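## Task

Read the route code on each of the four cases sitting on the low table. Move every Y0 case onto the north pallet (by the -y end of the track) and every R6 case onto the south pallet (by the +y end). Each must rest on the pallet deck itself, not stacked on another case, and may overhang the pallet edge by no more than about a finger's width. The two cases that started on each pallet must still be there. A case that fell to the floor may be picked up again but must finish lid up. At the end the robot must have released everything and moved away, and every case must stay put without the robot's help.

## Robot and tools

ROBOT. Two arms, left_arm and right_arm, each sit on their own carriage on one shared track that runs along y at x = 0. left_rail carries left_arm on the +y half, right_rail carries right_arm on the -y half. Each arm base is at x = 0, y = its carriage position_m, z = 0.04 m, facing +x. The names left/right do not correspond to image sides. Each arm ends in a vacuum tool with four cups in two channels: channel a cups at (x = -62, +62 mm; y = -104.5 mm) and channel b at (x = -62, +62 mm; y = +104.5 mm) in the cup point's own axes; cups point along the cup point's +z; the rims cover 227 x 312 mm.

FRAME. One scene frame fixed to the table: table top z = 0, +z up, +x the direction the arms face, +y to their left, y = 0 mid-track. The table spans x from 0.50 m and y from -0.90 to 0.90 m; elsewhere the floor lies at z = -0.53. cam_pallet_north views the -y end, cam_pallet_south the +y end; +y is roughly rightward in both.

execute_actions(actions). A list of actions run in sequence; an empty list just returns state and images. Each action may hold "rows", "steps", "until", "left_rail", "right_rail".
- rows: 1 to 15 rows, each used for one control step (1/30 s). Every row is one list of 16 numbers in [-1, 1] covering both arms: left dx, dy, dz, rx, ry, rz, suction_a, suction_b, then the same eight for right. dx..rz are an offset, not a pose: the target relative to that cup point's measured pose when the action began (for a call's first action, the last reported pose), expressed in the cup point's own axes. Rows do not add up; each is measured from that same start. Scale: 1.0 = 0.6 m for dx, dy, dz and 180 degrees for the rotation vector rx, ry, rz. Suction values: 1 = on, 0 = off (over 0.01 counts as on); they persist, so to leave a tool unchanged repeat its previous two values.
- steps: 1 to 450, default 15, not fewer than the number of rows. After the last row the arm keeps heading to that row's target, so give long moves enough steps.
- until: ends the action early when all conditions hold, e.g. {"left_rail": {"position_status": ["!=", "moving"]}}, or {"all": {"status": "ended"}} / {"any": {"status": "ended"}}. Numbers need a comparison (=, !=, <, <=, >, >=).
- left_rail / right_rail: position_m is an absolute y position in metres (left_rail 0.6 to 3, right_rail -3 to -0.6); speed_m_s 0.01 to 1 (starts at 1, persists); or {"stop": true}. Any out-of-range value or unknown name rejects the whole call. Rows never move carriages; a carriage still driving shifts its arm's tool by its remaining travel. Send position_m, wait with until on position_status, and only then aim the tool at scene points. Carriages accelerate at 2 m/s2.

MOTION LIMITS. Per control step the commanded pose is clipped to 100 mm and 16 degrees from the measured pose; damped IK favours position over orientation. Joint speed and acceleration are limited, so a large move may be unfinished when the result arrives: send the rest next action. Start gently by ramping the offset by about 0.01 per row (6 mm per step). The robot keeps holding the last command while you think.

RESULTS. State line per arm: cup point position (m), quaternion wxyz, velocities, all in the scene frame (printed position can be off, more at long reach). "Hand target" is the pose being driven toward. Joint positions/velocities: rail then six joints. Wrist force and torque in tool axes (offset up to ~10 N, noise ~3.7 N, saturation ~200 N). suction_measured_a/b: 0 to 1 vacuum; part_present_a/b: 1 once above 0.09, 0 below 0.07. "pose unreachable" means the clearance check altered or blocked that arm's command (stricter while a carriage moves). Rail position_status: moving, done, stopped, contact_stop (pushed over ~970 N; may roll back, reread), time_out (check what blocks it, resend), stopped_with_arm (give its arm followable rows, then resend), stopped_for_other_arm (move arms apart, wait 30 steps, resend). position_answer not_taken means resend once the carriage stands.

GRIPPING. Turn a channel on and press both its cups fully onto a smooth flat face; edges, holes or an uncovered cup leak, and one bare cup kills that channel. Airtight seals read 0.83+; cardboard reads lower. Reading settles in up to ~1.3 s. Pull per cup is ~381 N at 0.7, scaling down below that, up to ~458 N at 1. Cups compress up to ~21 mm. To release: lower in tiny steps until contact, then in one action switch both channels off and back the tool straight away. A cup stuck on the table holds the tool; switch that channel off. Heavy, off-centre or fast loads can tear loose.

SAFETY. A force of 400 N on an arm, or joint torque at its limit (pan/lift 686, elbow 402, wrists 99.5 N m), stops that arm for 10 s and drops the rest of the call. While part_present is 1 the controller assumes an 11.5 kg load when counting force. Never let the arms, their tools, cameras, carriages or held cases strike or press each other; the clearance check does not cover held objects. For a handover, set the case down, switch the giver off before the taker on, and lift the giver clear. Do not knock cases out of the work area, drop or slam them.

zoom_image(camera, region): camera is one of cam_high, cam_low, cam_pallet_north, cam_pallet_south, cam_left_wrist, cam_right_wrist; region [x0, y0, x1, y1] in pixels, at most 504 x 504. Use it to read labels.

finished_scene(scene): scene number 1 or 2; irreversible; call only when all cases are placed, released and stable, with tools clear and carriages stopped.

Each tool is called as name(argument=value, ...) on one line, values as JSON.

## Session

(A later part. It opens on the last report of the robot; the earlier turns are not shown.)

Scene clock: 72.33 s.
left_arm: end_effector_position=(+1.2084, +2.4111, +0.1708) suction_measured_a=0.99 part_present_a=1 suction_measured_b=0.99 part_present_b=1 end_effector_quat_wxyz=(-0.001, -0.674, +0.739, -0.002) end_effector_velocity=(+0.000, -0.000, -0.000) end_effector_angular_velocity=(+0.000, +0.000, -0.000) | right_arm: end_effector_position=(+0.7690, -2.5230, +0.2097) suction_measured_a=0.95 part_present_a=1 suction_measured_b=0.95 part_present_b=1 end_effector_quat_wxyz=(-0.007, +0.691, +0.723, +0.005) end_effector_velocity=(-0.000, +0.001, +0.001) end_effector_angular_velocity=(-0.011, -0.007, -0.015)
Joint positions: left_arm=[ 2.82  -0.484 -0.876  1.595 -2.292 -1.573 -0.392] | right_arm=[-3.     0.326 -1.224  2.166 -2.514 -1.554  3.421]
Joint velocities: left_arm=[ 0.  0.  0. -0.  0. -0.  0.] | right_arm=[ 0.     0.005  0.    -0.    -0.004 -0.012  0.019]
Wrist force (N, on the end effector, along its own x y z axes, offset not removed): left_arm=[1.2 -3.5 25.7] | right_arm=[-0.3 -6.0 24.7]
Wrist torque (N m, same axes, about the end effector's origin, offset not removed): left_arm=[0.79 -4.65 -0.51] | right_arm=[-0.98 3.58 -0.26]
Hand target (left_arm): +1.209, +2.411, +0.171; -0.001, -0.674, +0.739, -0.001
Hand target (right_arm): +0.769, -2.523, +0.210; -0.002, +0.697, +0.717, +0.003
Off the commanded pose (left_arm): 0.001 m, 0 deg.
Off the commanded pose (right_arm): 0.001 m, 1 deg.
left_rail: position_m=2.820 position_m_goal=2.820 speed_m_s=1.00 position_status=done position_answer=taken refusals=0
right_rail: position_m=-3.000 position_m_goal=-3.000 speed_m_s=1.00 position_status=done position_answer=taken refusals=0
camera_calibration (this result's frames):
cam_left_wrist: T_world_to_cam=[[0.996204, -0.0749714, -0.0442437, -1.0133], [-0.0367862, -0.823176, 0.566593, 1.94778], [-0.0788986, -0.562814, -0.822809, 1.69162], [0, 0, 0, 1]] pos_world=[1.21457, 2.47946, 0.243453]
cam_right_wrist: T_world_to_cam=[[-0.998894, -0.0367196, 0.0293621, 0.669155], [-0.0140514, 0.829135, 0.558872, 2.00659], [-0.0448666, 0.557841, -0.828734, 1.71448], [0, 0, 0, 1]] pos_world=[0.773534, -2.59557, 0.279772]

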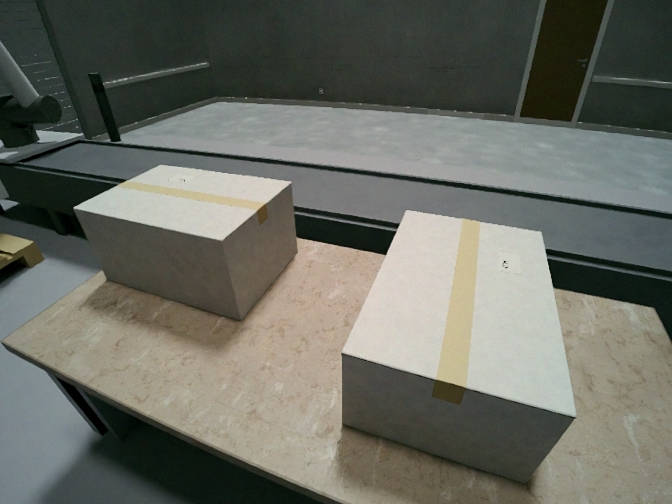

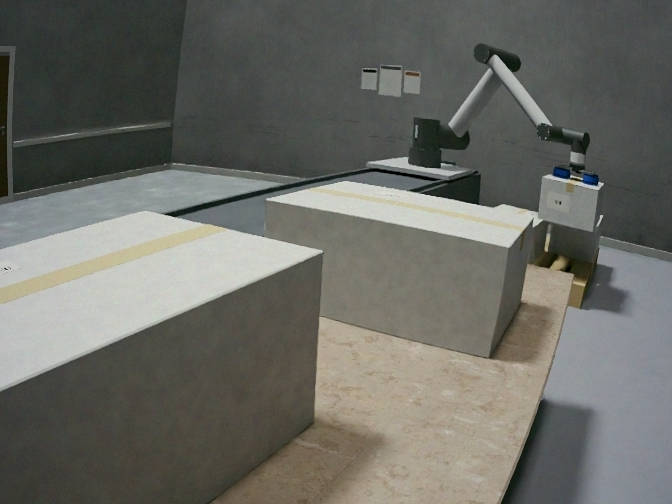

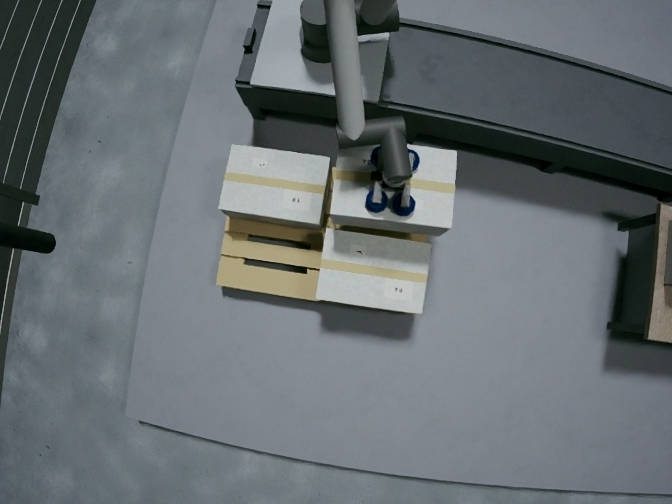

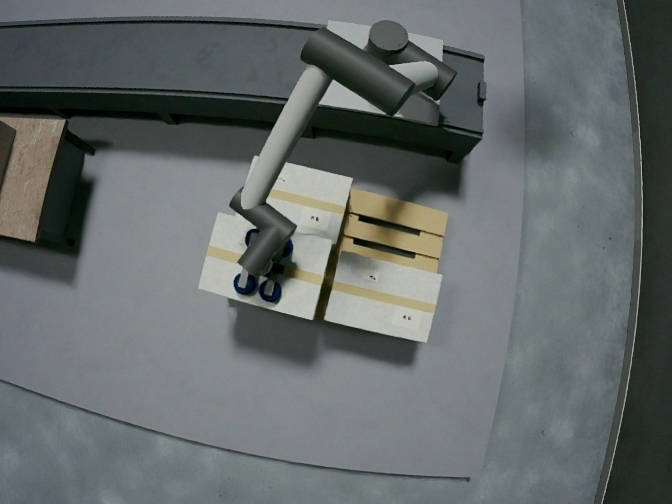

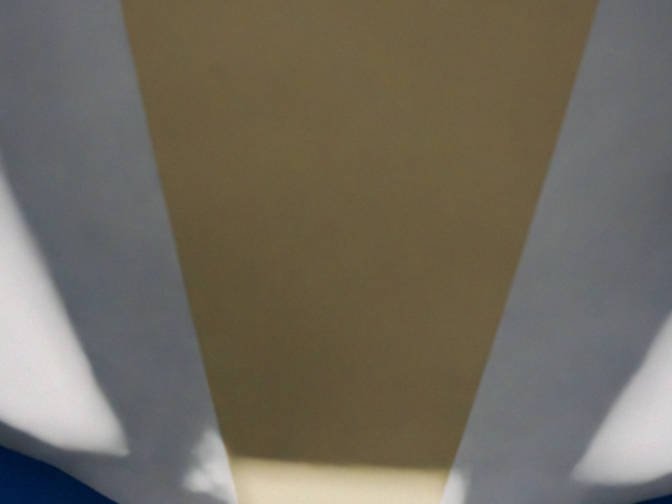

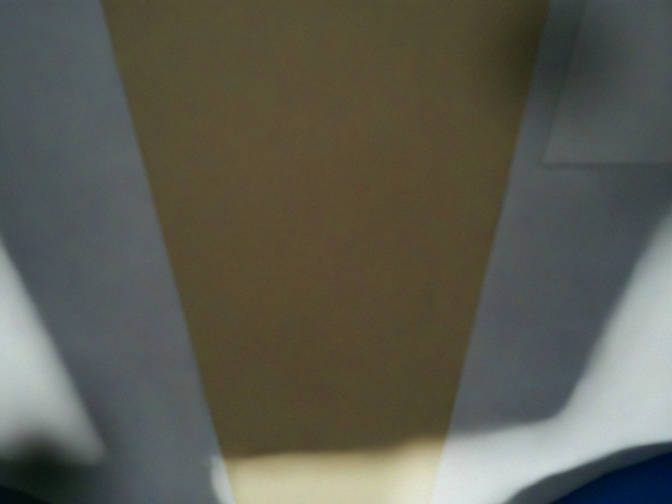

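zoom_image(camera="cam_pallet_south", region=[290, 230, 370, 330])

zoom_image(camera="cam_pallet_south", region=[190, 205, 270, 315])

execute_actions(actions=[])

zoom_image(camera="cam_pallet_north", region=[310, 135, 470, 255])

Region (290, 230, 370, 330) of cam_pallet_south's 672x504 image, scaled by 5.040, with more detail than that image has; it fills the left 403 columns of this view, and the rest is white.

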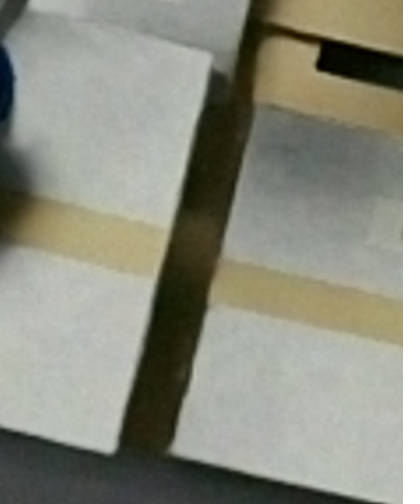

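Region (190, 205, 270, 315) of cam_pallet_south's 672x504 image, scaled by 4.582, with more detail than that image has; it fills the left 367 columns of this view, and the rest is white.

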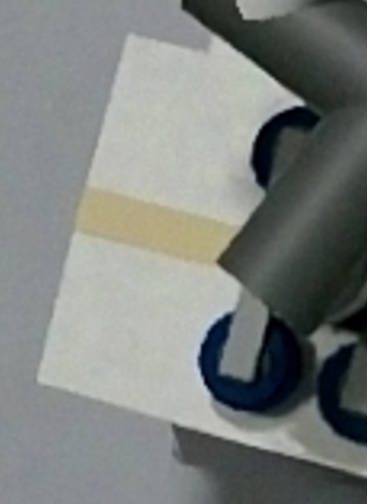

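Scene clock: 75.90 s.
left_arm: end_effector_position=(+1.2086, +2.4110, +0.1707) suction_measured_a=0.99 part_present_a=1 suction_measured_b=0.99 part_present_b=1 end_effector_quat_wxyz=(-0.001, -0.674, +0.739, -0.001) end_effector_velocity=(+0.000, -0.000, +0.000) end_effector_angular_velocity=(-0.000, -0.000, +0.000) | right_arm: end_effector_position=(+0.7690, -2.5229, +0.2095) suction_measured_a=0.95 part_present_a=1 suction_measured_b=0.95 part_present_b=1 end_effector_quat_wxyz=(-0.002, +0.697, +0.717, +0.003) end_effector_velocity=(-0.000, -0.000, +0.000) end_effector_angular_velocity=(+0.000, -0.000, +0.000)
Joint positions: left_arm=[ 2.82  -0.484 -0.876  1.595 -2.292 -1.573 -0.392] | right_arm=[-3.     0.329 -1.223  2.166 -2.517 -1.565  3.443]
Joint velocities: left_arm=[ 0. -0. -0.  0. -0.  0. -0.] | right_arm=[ 0.  0. -0.  0.  0.  0. -0.]
Wrist force (N, on the end effector, along its own x y z axes, offset not removed): left_arm=[-0.6 -1.0 25.7] | right_arm=[0.1 -6.8 23.7]
Wrist torque (N m, same axes, about the end effector's origin, offset not removed): left_arm=[1.34 -4.49 -0.46] | right_arm=[-1.22 3.47 -0.41]
Hand target (left_arm): +1.209, +2.411, +0.171; -0.001, -0.674, +0.739, -0.001
Hand target (right_arm): +0.769, -2.523, +0.210; -0.002, +0.697, +0.717, +0.003
Off the commanded pose (left_arm): 0.001 m, 0 deg.
Off the commanded pose (right_arm): 0.001 m, 0 deg.
left_rail: position_m=2.820 position_m_goal=2.820 speed_m_s=1.00 position_status=done position_answer=taken refusals=0
right_rail: position_m=-3.000 position_m_goal=-3.000 speed_m_s=1.00 position_status=done position_answer=taken refusals=0
camera_calibration (this result's frames):
cam_left_wrist: T_world_to_cam=[[0.996198, -0.0749742, -0.0443615, -1.01342], [-0.036725, -0.823201, 0.56656, 1.94774], [-0.0789959, -0.562777, -0.822825, 1.69161], [0, 0, 0, 1]] pos_world=[1.21473, 2.4794, 0.243432]
cam_right_wrist: T_world_to_cam=[[-0.999541, -0.0180719, 0.0243104, 0.717773], [-0.00169399, 0.834634, 0.550803, 2.01268], [-0.0302443, 0.550509, -0.834281, 1.68569], [0, 0, 0, 1]] pos_world=[0.771835, -2.59486, 0.2803]

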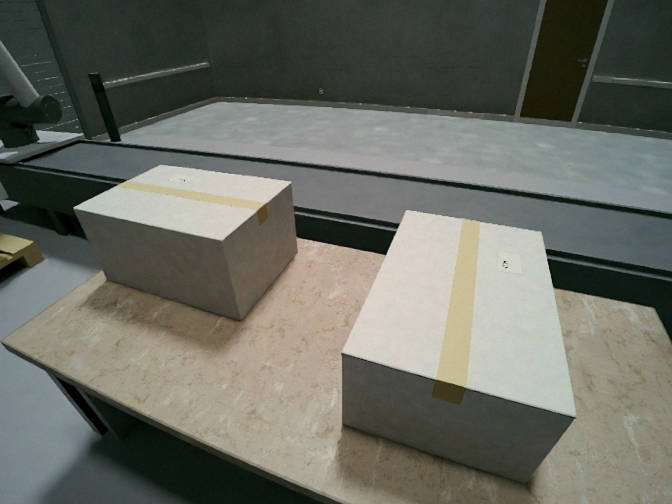

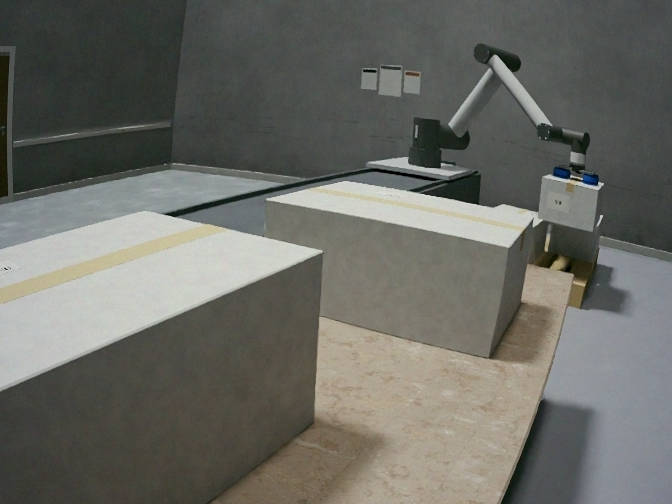

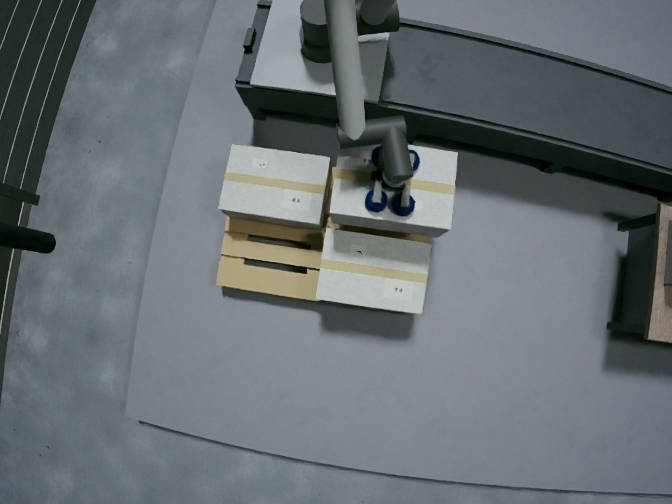

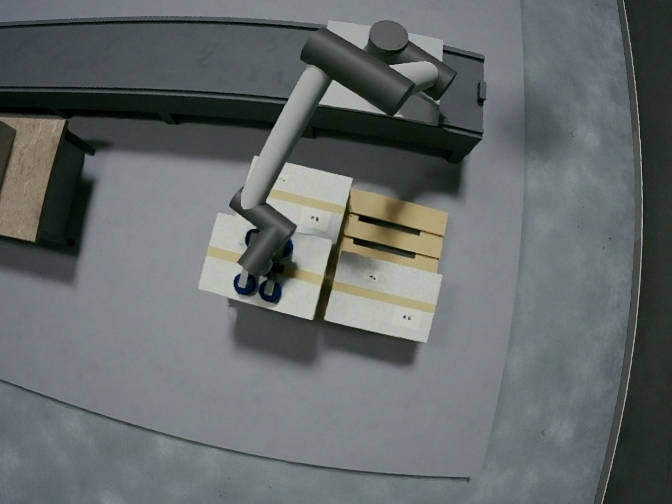

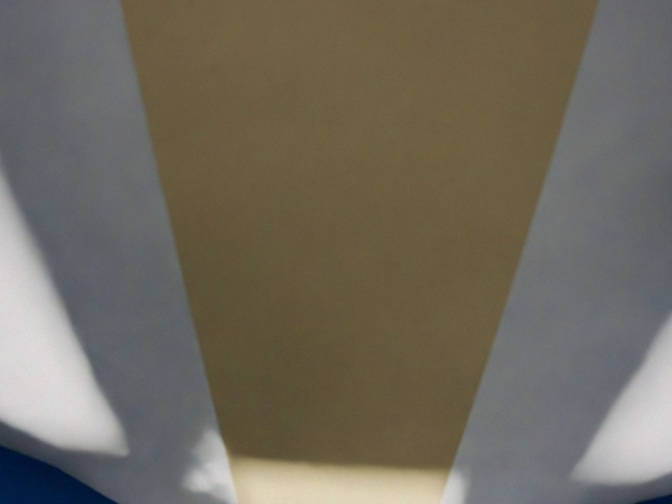

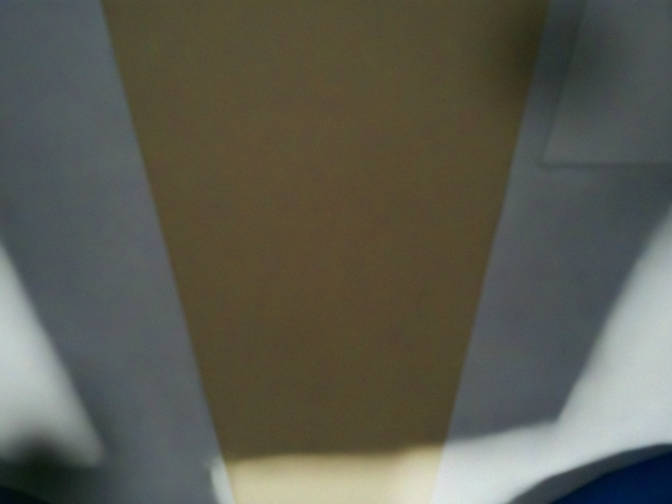

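Region (310, 135, 470, 255) of cam_pallet_north's 672x504 image, scaled by 3.150, with more detail than that image has; it fills the top 378 rows of this view, and the rest is white.

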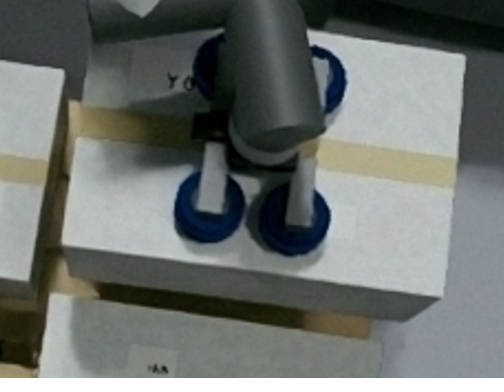

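zoom_image(camera="cam_pallet_north", region=[300, 140, 380, 260])

zoom_image(camera="cam_pallet_north", region=[395, 140, 475, 260])

Region (300, 140, 380, 260) of cam_pallet_north's 672x504 image, scaled by 4.200, with more detail than that image has.

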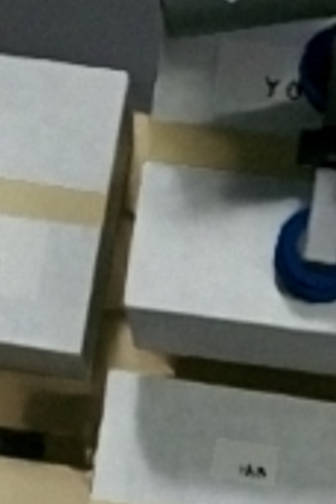

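Region (395, 140, 475, 260) of cam_pallet_north's 672x504 image, scaled by 4.200, with more detail than that image has.

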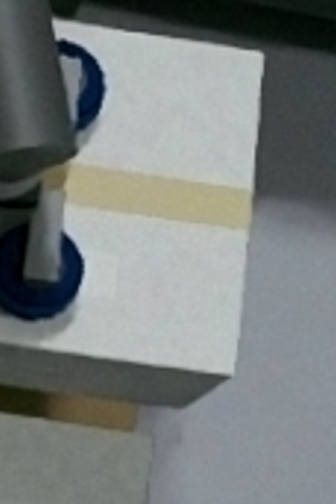

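execute_actions(actions=[{"rows":[
[-0.003,0.000,0.002,0,0,0,1,1,-0.004,0.001,0.002,0,0,0.0004,1,1],
[-0.007,0.001,0.008,0,0,0,1,1,-0.010,0.003,0.008,0,-0.0005,0.001,1,1],
[-0.012,0.002,0.018,0,0,0,1,1,-0.018,0.005,0.018,0,-0.001,0.002,1,1],
[-0.018,0.002,0.032,0,-0.0005,0,1,1,-0.027,0.007,0.032,0,-0.0015,0.003,1,1],
[-0.023,0.003,0.050,0,-0.0008,0,1,1,-0.034,0.009,0.050,0.0004,-0.002,0.0036,1,1],
[-0.025,0.003,0.072,0,-0.0008,0,1,1,-0.038,0.010,0.072,0.0004,-0.002,0.0036,1,1],
[-0.025,0.003,0.098,0,-0.0008,0,1,1,-0.038,0.010,0.098,0.0004,-0.002,0.0036,1,1],
[-0.025,0.003,0.128,0,-0.0008,0,1,1,-0.038,0.010,0.128,0.0004,-0.002,0.0036,1,1],
[-0.025,0.003,0.162,0,-0.0008,0,1,1,-0.038,0.010,0.162,0.0004,-0.002,0.0036,1,1],
[-0.025,0.003,0.200,0,-0.0008,0,1,1,-0.038,0.010,0.200,0.0004,-0.002,0.0036,1,1],
[-0.025,0.003,0.525,0,-0.0008,0,1,1,-0.038,0.010,0.522,0.0004,-0.002,0.0036,1,1]
],"steps":19}])

Scene clock: 89.13 s.
left_arm: end_effector_position=(+1.2005, +2.4275, -0.0181) suction_measured_a=0.99 part_present_a=1 suction_measured_b=0.99 part_present_b=1 end_effector_quat_wxyz=(-0.001, -0.674, +0.739, +0.001) end_effector_velocity=(-0.011, +0.006, -0.482) end_effector_angular_velocity=(-0.001, -0.002, -0.001) | right_arm: end_effector_position=(+0.7651, -2.5468, +0.0297) suction_measured_a=0.95 part_present_a=1 suction_measured_b=0.95 part_present_b=1 end_effector_quat_wxyz=(-0.002, +0.701, +0.713, -0.004) end_effector_velocity=(-0.008, -0.009, -0.455) end_effector_angular_velocity=(-0.001, +0.001, -0.002)
Joint positions: left_arm=[ 2.82  -0.476 -0.726  1.642 -2.484 -1.571 -0.384] | right_arm=[-3.     0.307 -1.006  2.229 -2.784 -1.57   3.432]
Joint velocities: left_arm=[ 0.     0.     0.436  0.019 -0.457 -0.     0.001] | right_arm=[ 0.    -0.007  0.622  0.056 -0.676 -0.001 -0.006]
Wrist force (N, on the end effector, along its own x y z axes, offset not removed): left_arm=[-2.7 1.4 28.1] | right_arm=[0.0 -8.9 25.5]
Wrist torque (N m, same axes, about the end effector's origin, offset not removed): left_arm=[0.96 -5.23 -0.36] | right_arm=[-0.57 3.41 -0.33]
Hand target (left_arm): +1.198, +2.429, -0.097; -0.000, -0.674, +0.739, +0.001
Hand target (right_arm): +0.763, -2.549, -0.045; -0.002, +0.701, +0.713, -0.004
Off the commanded pose (left_arm): 0.126 m, 0 deg; position clipped at the last step of the last action.
Off the commanded pose (right_arm): 0.134 m, 1 deg; position clipped at the last step of the last action.
left_rail: position_m=2.820 position_m_goal=2.820 speed_m_s=1.00 position_status=done position_answer=taken refusals=0
right_rail: position_m=-3.000 position_m_goal=-3.000 speed_m_s=1.00 position_status=done position_answer=taken refusals=0
camera_calibration (this result's frames):
cam_left_wrist: T_world_to_cam=[[0.996036, -0.0747376, -0.0482438, -1.01295], [-0.0346757, -0.825636, 0.563136, 2.07136], [-0.0819193, -0.559231, -0.824954, 1.53968], [0, 0, 0, 1]] pos_world=[1.20688, 2.49552, 0.0548352]
cam_right_wrist: T_world_to_cam=[[-0.999359, -0.00668463, 0.0351739, 0.746356], [0.0134881, 0.839746, 0.542812, 2.13327], [-0.0331656, 0.542939, -0.839117, 1.53181], [0, 0, 0, 1]] pos_world=[0.767907, -2.6181, 0.101155]

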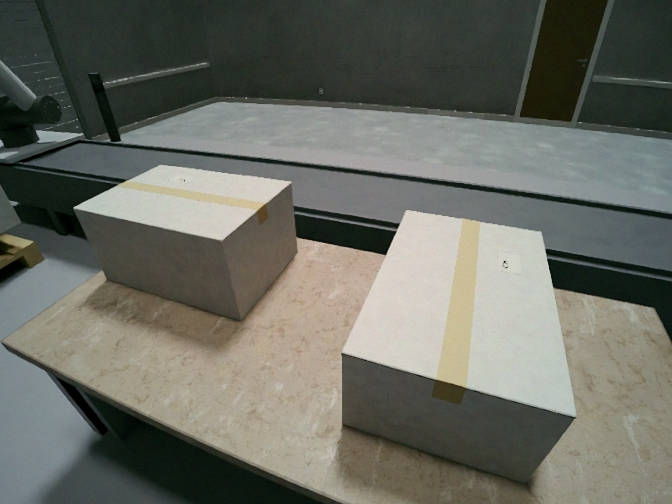

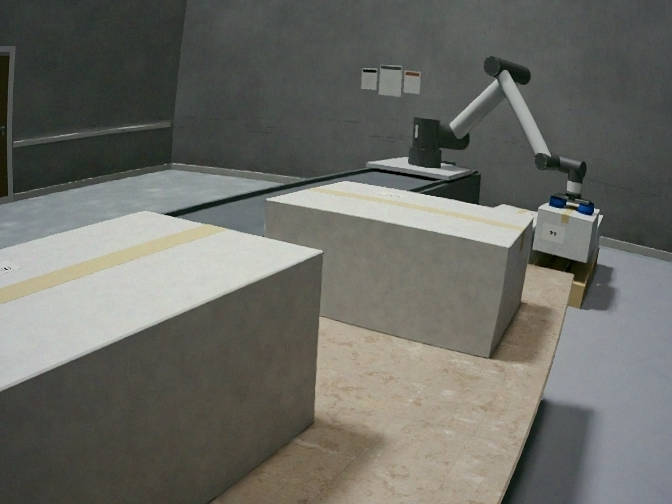

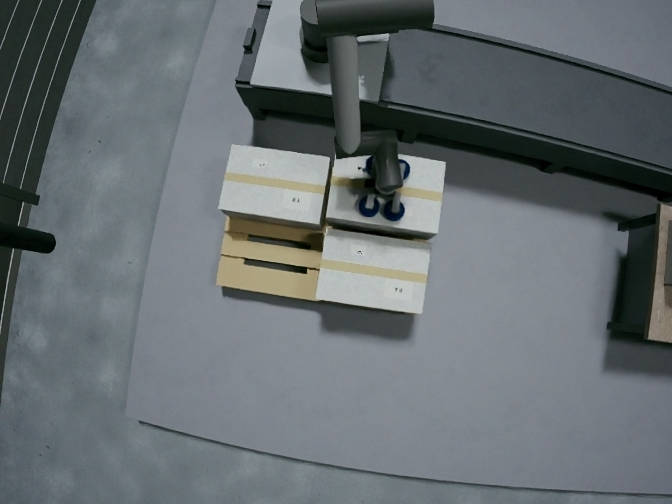

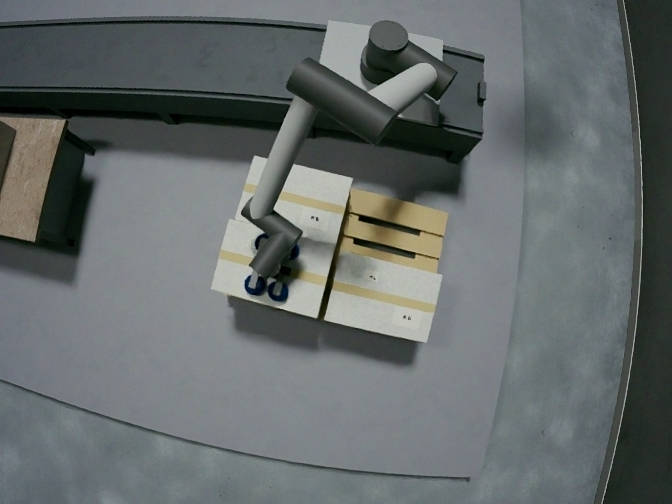

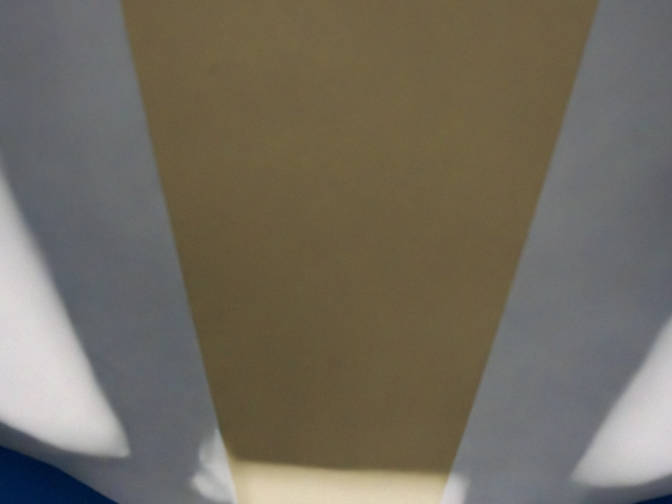

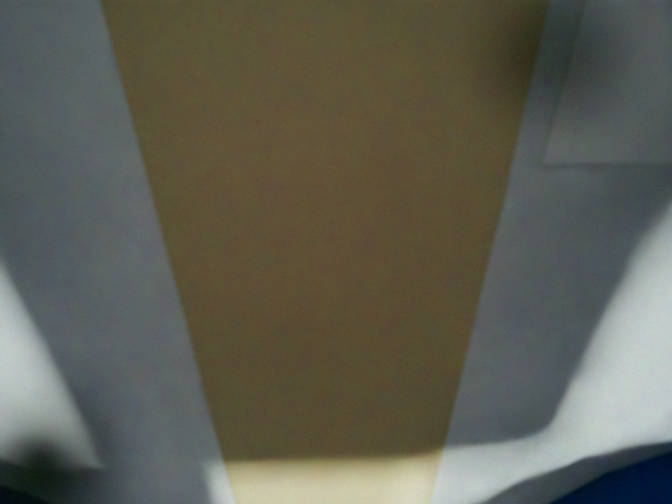

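execute_actions(actions=[{"steps":2}])

Scene clock: 89.77 s.
left_arm: end_effector_position=(+1.1995, +2.4283, -0.0994) suction_measured_a=0.99 part_present_a=1 suction_measured_b=0.99 part_present_b=1 end_effector_quat_wxyz=(-0.000, -0.674, +0.739, +0.000) end_effector_velocity=(+0.065, -0.027, -0.177) end_effector_angular_velocity=(-0.030, -0.059, -0.001) | right_arm: end_effector_position=(+0.7643, -2.5480, -0.0481) suction_measured_a=0.95 part_present_a=1 suction_measured_b=0.95 part_present_b=1 end_effector_quat_wxyz=(-0.002, +0.701, +0.713, -0.003) end_effector_velocity=(+0.071, +0.024, -0.182) end_effector_angular_velocity=(+0.023, -0.078, +0.002)
Joint positions: left_arm=[ 2.82  -0.476 -0.65   1.639 -2.56  -1.571 -0.383] | right_arm=[-3.     0.306 -0.897  2.233 -2.899 -1.571  3.431]
Joint velocities: left_arm=[ 0.     0.005  0.215 -0.117 -0.165  0.     0.006] | right_arm=[ 0.     0.002  0.296 -0.088 -0.289 -0.002 -0.   ]
Wrist force (N, on the end effector, along its own x y z axes, offset not removed): left_arm=[-18.4 64.3 -53.3] | right_arm=[-20.4 -58.3 -59.4]
Wrist torque (N m, same axes, about the end effector's origin, offset not removed): left_arm=[-5.91 -4.67 2.11] | right_arm=[5.89 -0.44 1.29]
Hand target (left_arm): +1.206, +2.426, -0.143; +0.000, -0.674, +0.739, -0.000
Hand target (right_arm): +0.772, -2.545, -0.101; -0.001, +0.701, +0.713, -0.001
Off the commanded pose (left_arm): 0.046 m, 0 deg.
Off the commanded pose (right_arm): 0.057 m, 0 deg.
left_rail: position_m=2.820 position_m_goal=2.820 speed_m_s=1.00 position_status=done position_answer=taken refusals=0
right_rail: position_m=-3.000 position_m_goal=-3.000 speed_m_s=1.00 position_status=done position_answer=taken refusals=0
camera_calibration (this result's frames):
cam_left_wrist: T_world_to_cam=[[0.996141, -0.0748825, -0.0457757, -1.01535], [-0.0361007, -0.824999, 0.56398, 2.11807], [-0.0799971, -0.560151, -0.824519, 1.47294], [0, 0, 0, 1]] pos_world=[1.20573, 2.49644, -0.026557]
cam_right_wrist: T_world_to_cam=[[-0.999446, -0.00653802, 0.0326441, 0.748609], [0.0122555, 0.839423, 0.543341, 2.17672], [-0.0309545, 0.54344, -0.838877, 1.46679], [0, 0, 0, 1]] pos_world=[0.766921, -2.61941, 0.0233166]

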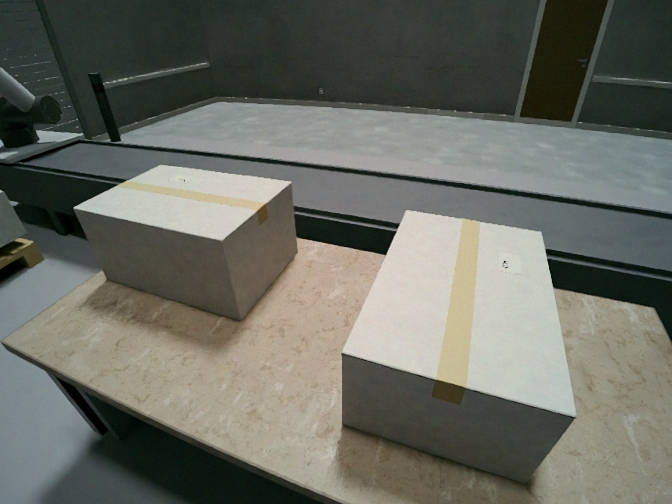

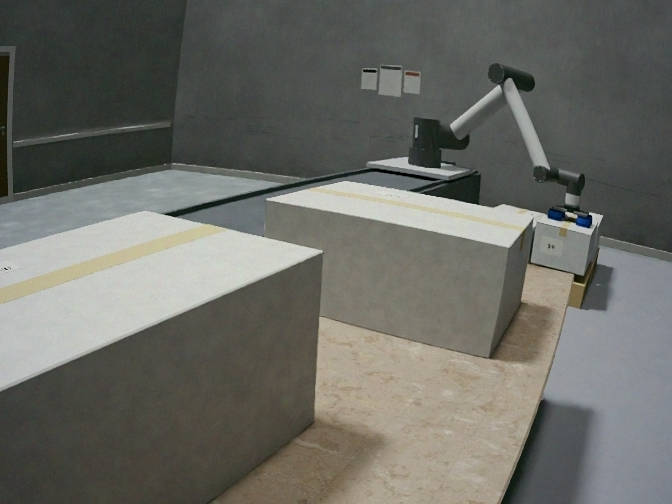

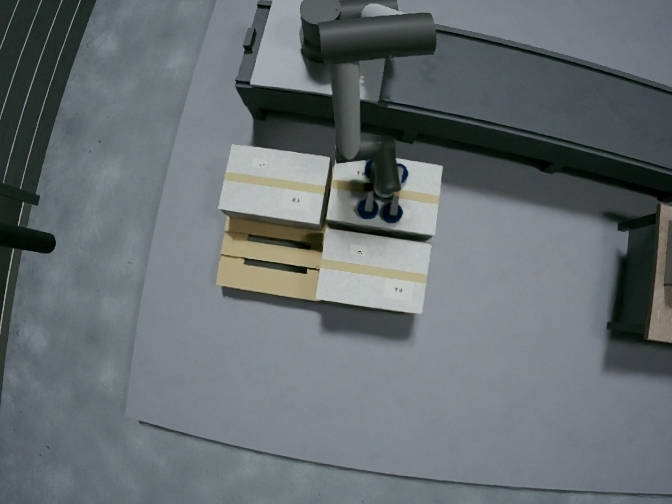

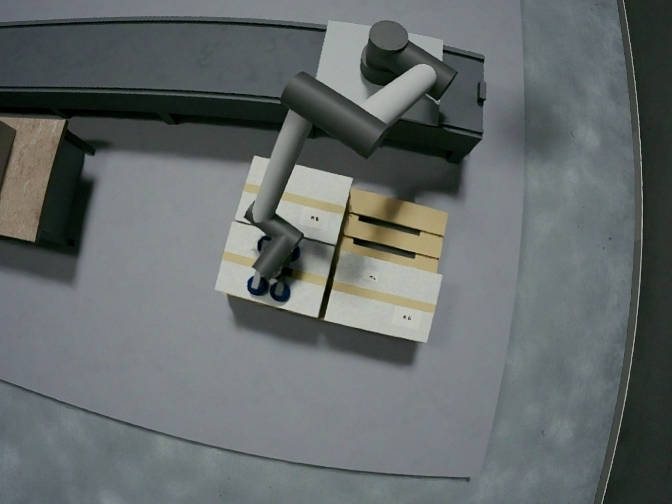

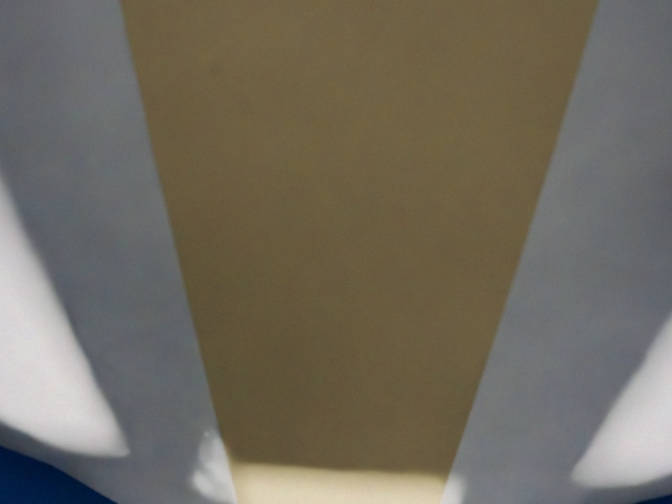

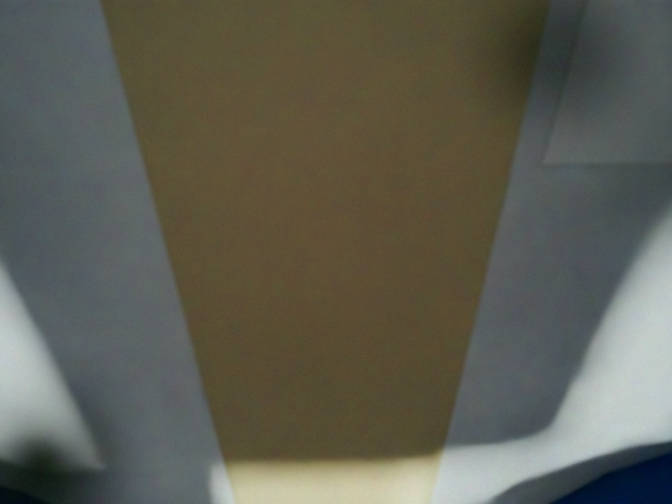

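execute_actions(actions=[])

zoom_image(camera="cam_pallet_north", region=[300, 140, 460, 260])

zoom_image(camera="cam_pallet_south", region=[200, 205, 360, 335])

Scene clock: 90.40 s.
left_arm: end_effector_position=(+1.2060, +2.4258, -0.1427) suction_measured_a=0.99 part_present_a=1 suction_measured_b=0.99 part_present_b=1 end_effector_quat_wxyz=(+0.000, -0.674, +0.739, -0.000) end_effector_velocity=(+0.000, -0.000, -0.002) end_effector_angular_velocity=(+0.000, +0.000, +0.000) | right_arm: end_effector_position=(+0.7722, -2.5452, -0.1003) suction_measured_a=0.95 part_present_a=1 suction_measured_b=0.95 part_present_b=1 end_effector_quat_wxyz=(-0.001, +0.701, +0.713, -0.001) end_effector_velocity=(+0.000, +0.000, -0.002) end_effector_angular_velocity=(+0.000, -0.000, +0.000)
Joint positions: left_arm=[ 2.82  -0.475 -0.603  1.62  -2.589 -1.571 -0.383] | right_arm=[-3.     0.306 -0.819  2.216 -2.966 -1.57   3.431]
Joint velocities: left_arm=[ 0.     0.     0.002 -0.001 -0.001  0.     0.   ] | right_arm=[ 0.     0.     0.004 -0.001 -0.003  0.     0.   ]
Wrist force (N, on the end effector, along its own x y z axes, offset not removed): left_arm=[1.5 -2.0 28.9] | right_arm=[0.6 -5.3 23.6]
Wrist torque (N m, same axes, about the end effector's origin, offset not removed): left_arm=[1.13 -4.77 -0.56] | right_arm=[-0.89 3.60 -0.29]
Hand target (left_arm): +1.206, +2.426, -0.143; +0.000, -0.674, +0.739, -0.000
Hand target (right_arm): +0.772, -2.545, -0.101; -0.001, +0.701, +0.713, -0.001
Off the commanded pose (left_arm): 0.003 m, 0 deg.
Off the commanded pose (right_arm): 0.006 m, 0 deg.
left_rail: position_m=2.820 position_m_goal=2.820 speed_m_s=1.00 position_status=done position_answer=taken refusals=0
right_rail: position_m=-3.000 position_m_goal=-3.000 speed_m_s=1.00 position_status=done position_answer=taken refusals=0
camera_calibration (this result's frames):
cam_left_wrist: T_world_to_cam=[[0.9962, -0.0748493, -0.0445402, -1.02397], [-0.0367305, -0.824701, 0.564374, 2.14069], [-0.0789754, -0.560594, -0.824316, 1.43623], [0, 0, 0, 1]] pos_world=[1.21213, 2.49393, -0.0698481]
cam_right_wrist: T_world_to_cam=[[-0.999587, -0.00657527, 0.027958, 0.757747], [0.00972322, 0.838487, 0.544835, 2.20234], [-0.0270248, 0.544882, -0.838077, 1.42237], [0, 0, 0, 1]] pos_world=[0.77446, -2.61667, -0.0290369]

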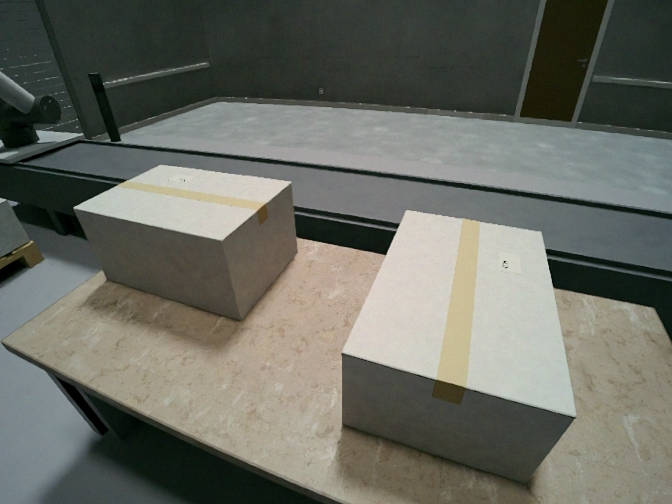

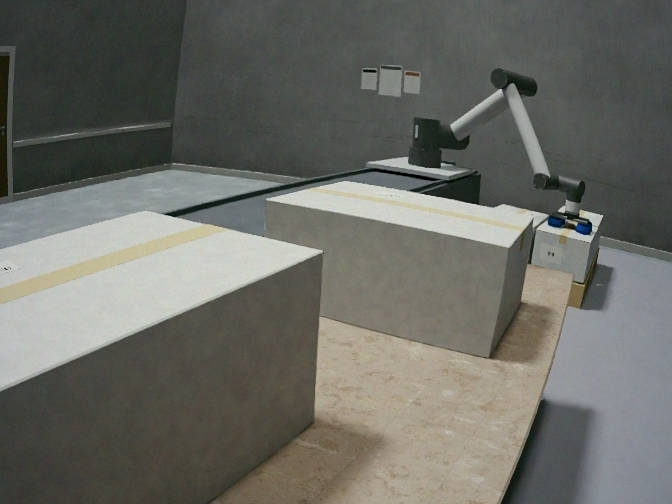

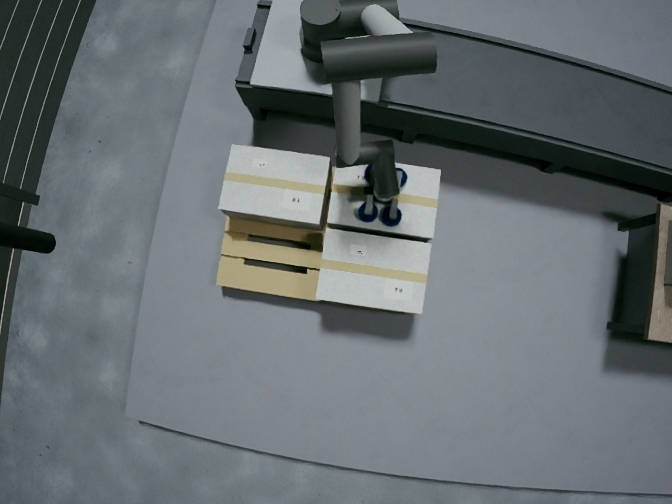

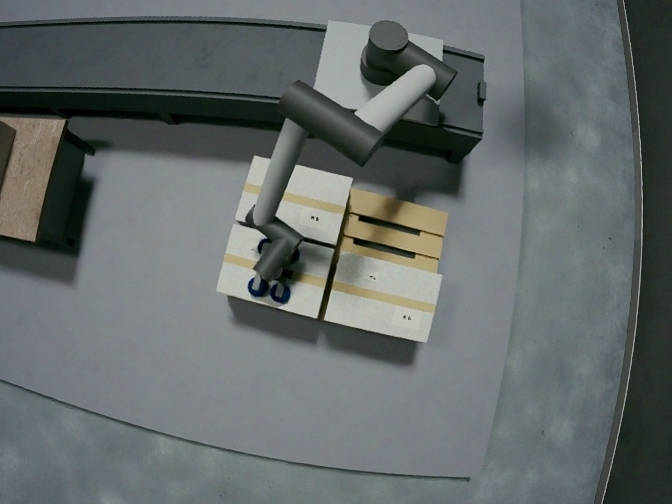

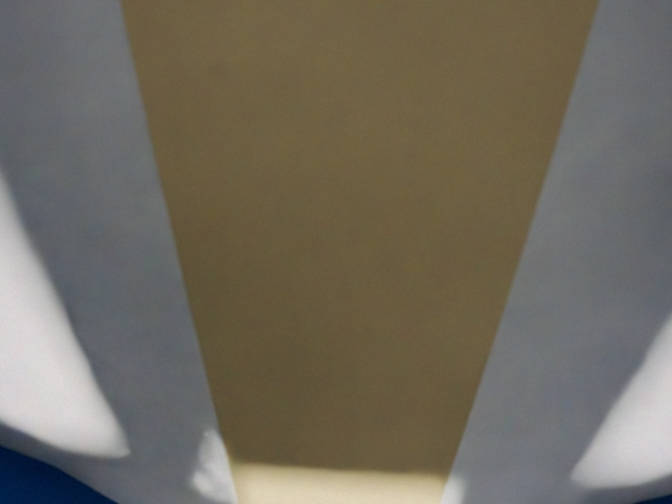

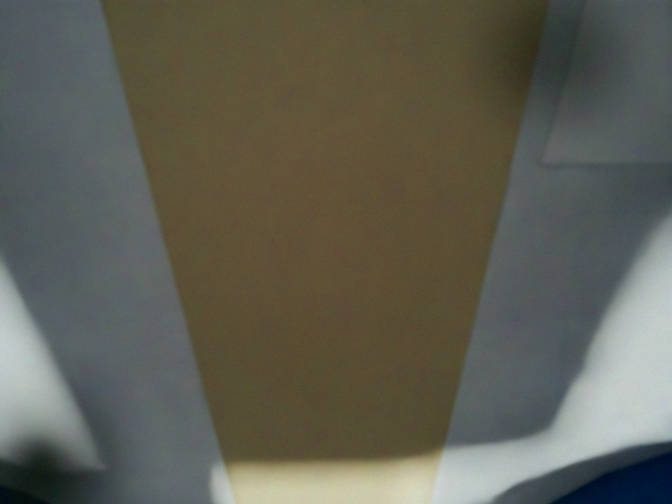

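Region (300, 140, 460, 260) of cam_pallet_north's 672x504 image, scaled by 3.150, with more detail than that image has; it fills the top 378 rows of this view, and the rest is white.

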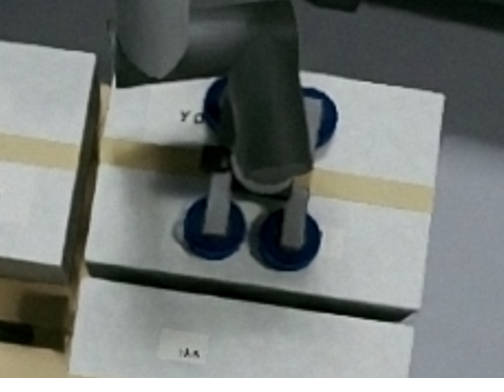

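Region (200, 205, 360, 335) of cam_pallet_south's 672x504 image, scaled by 3.150, with more detail than that image has; it fills the top 410 rows of this view, and the rest is white.

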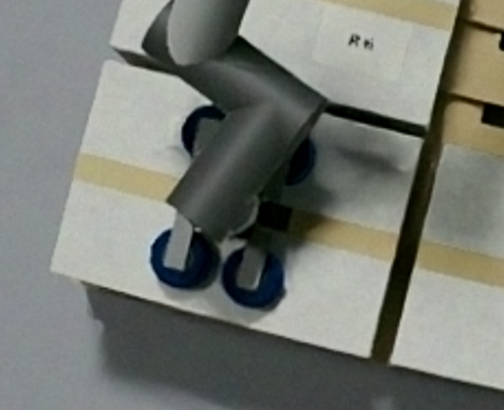

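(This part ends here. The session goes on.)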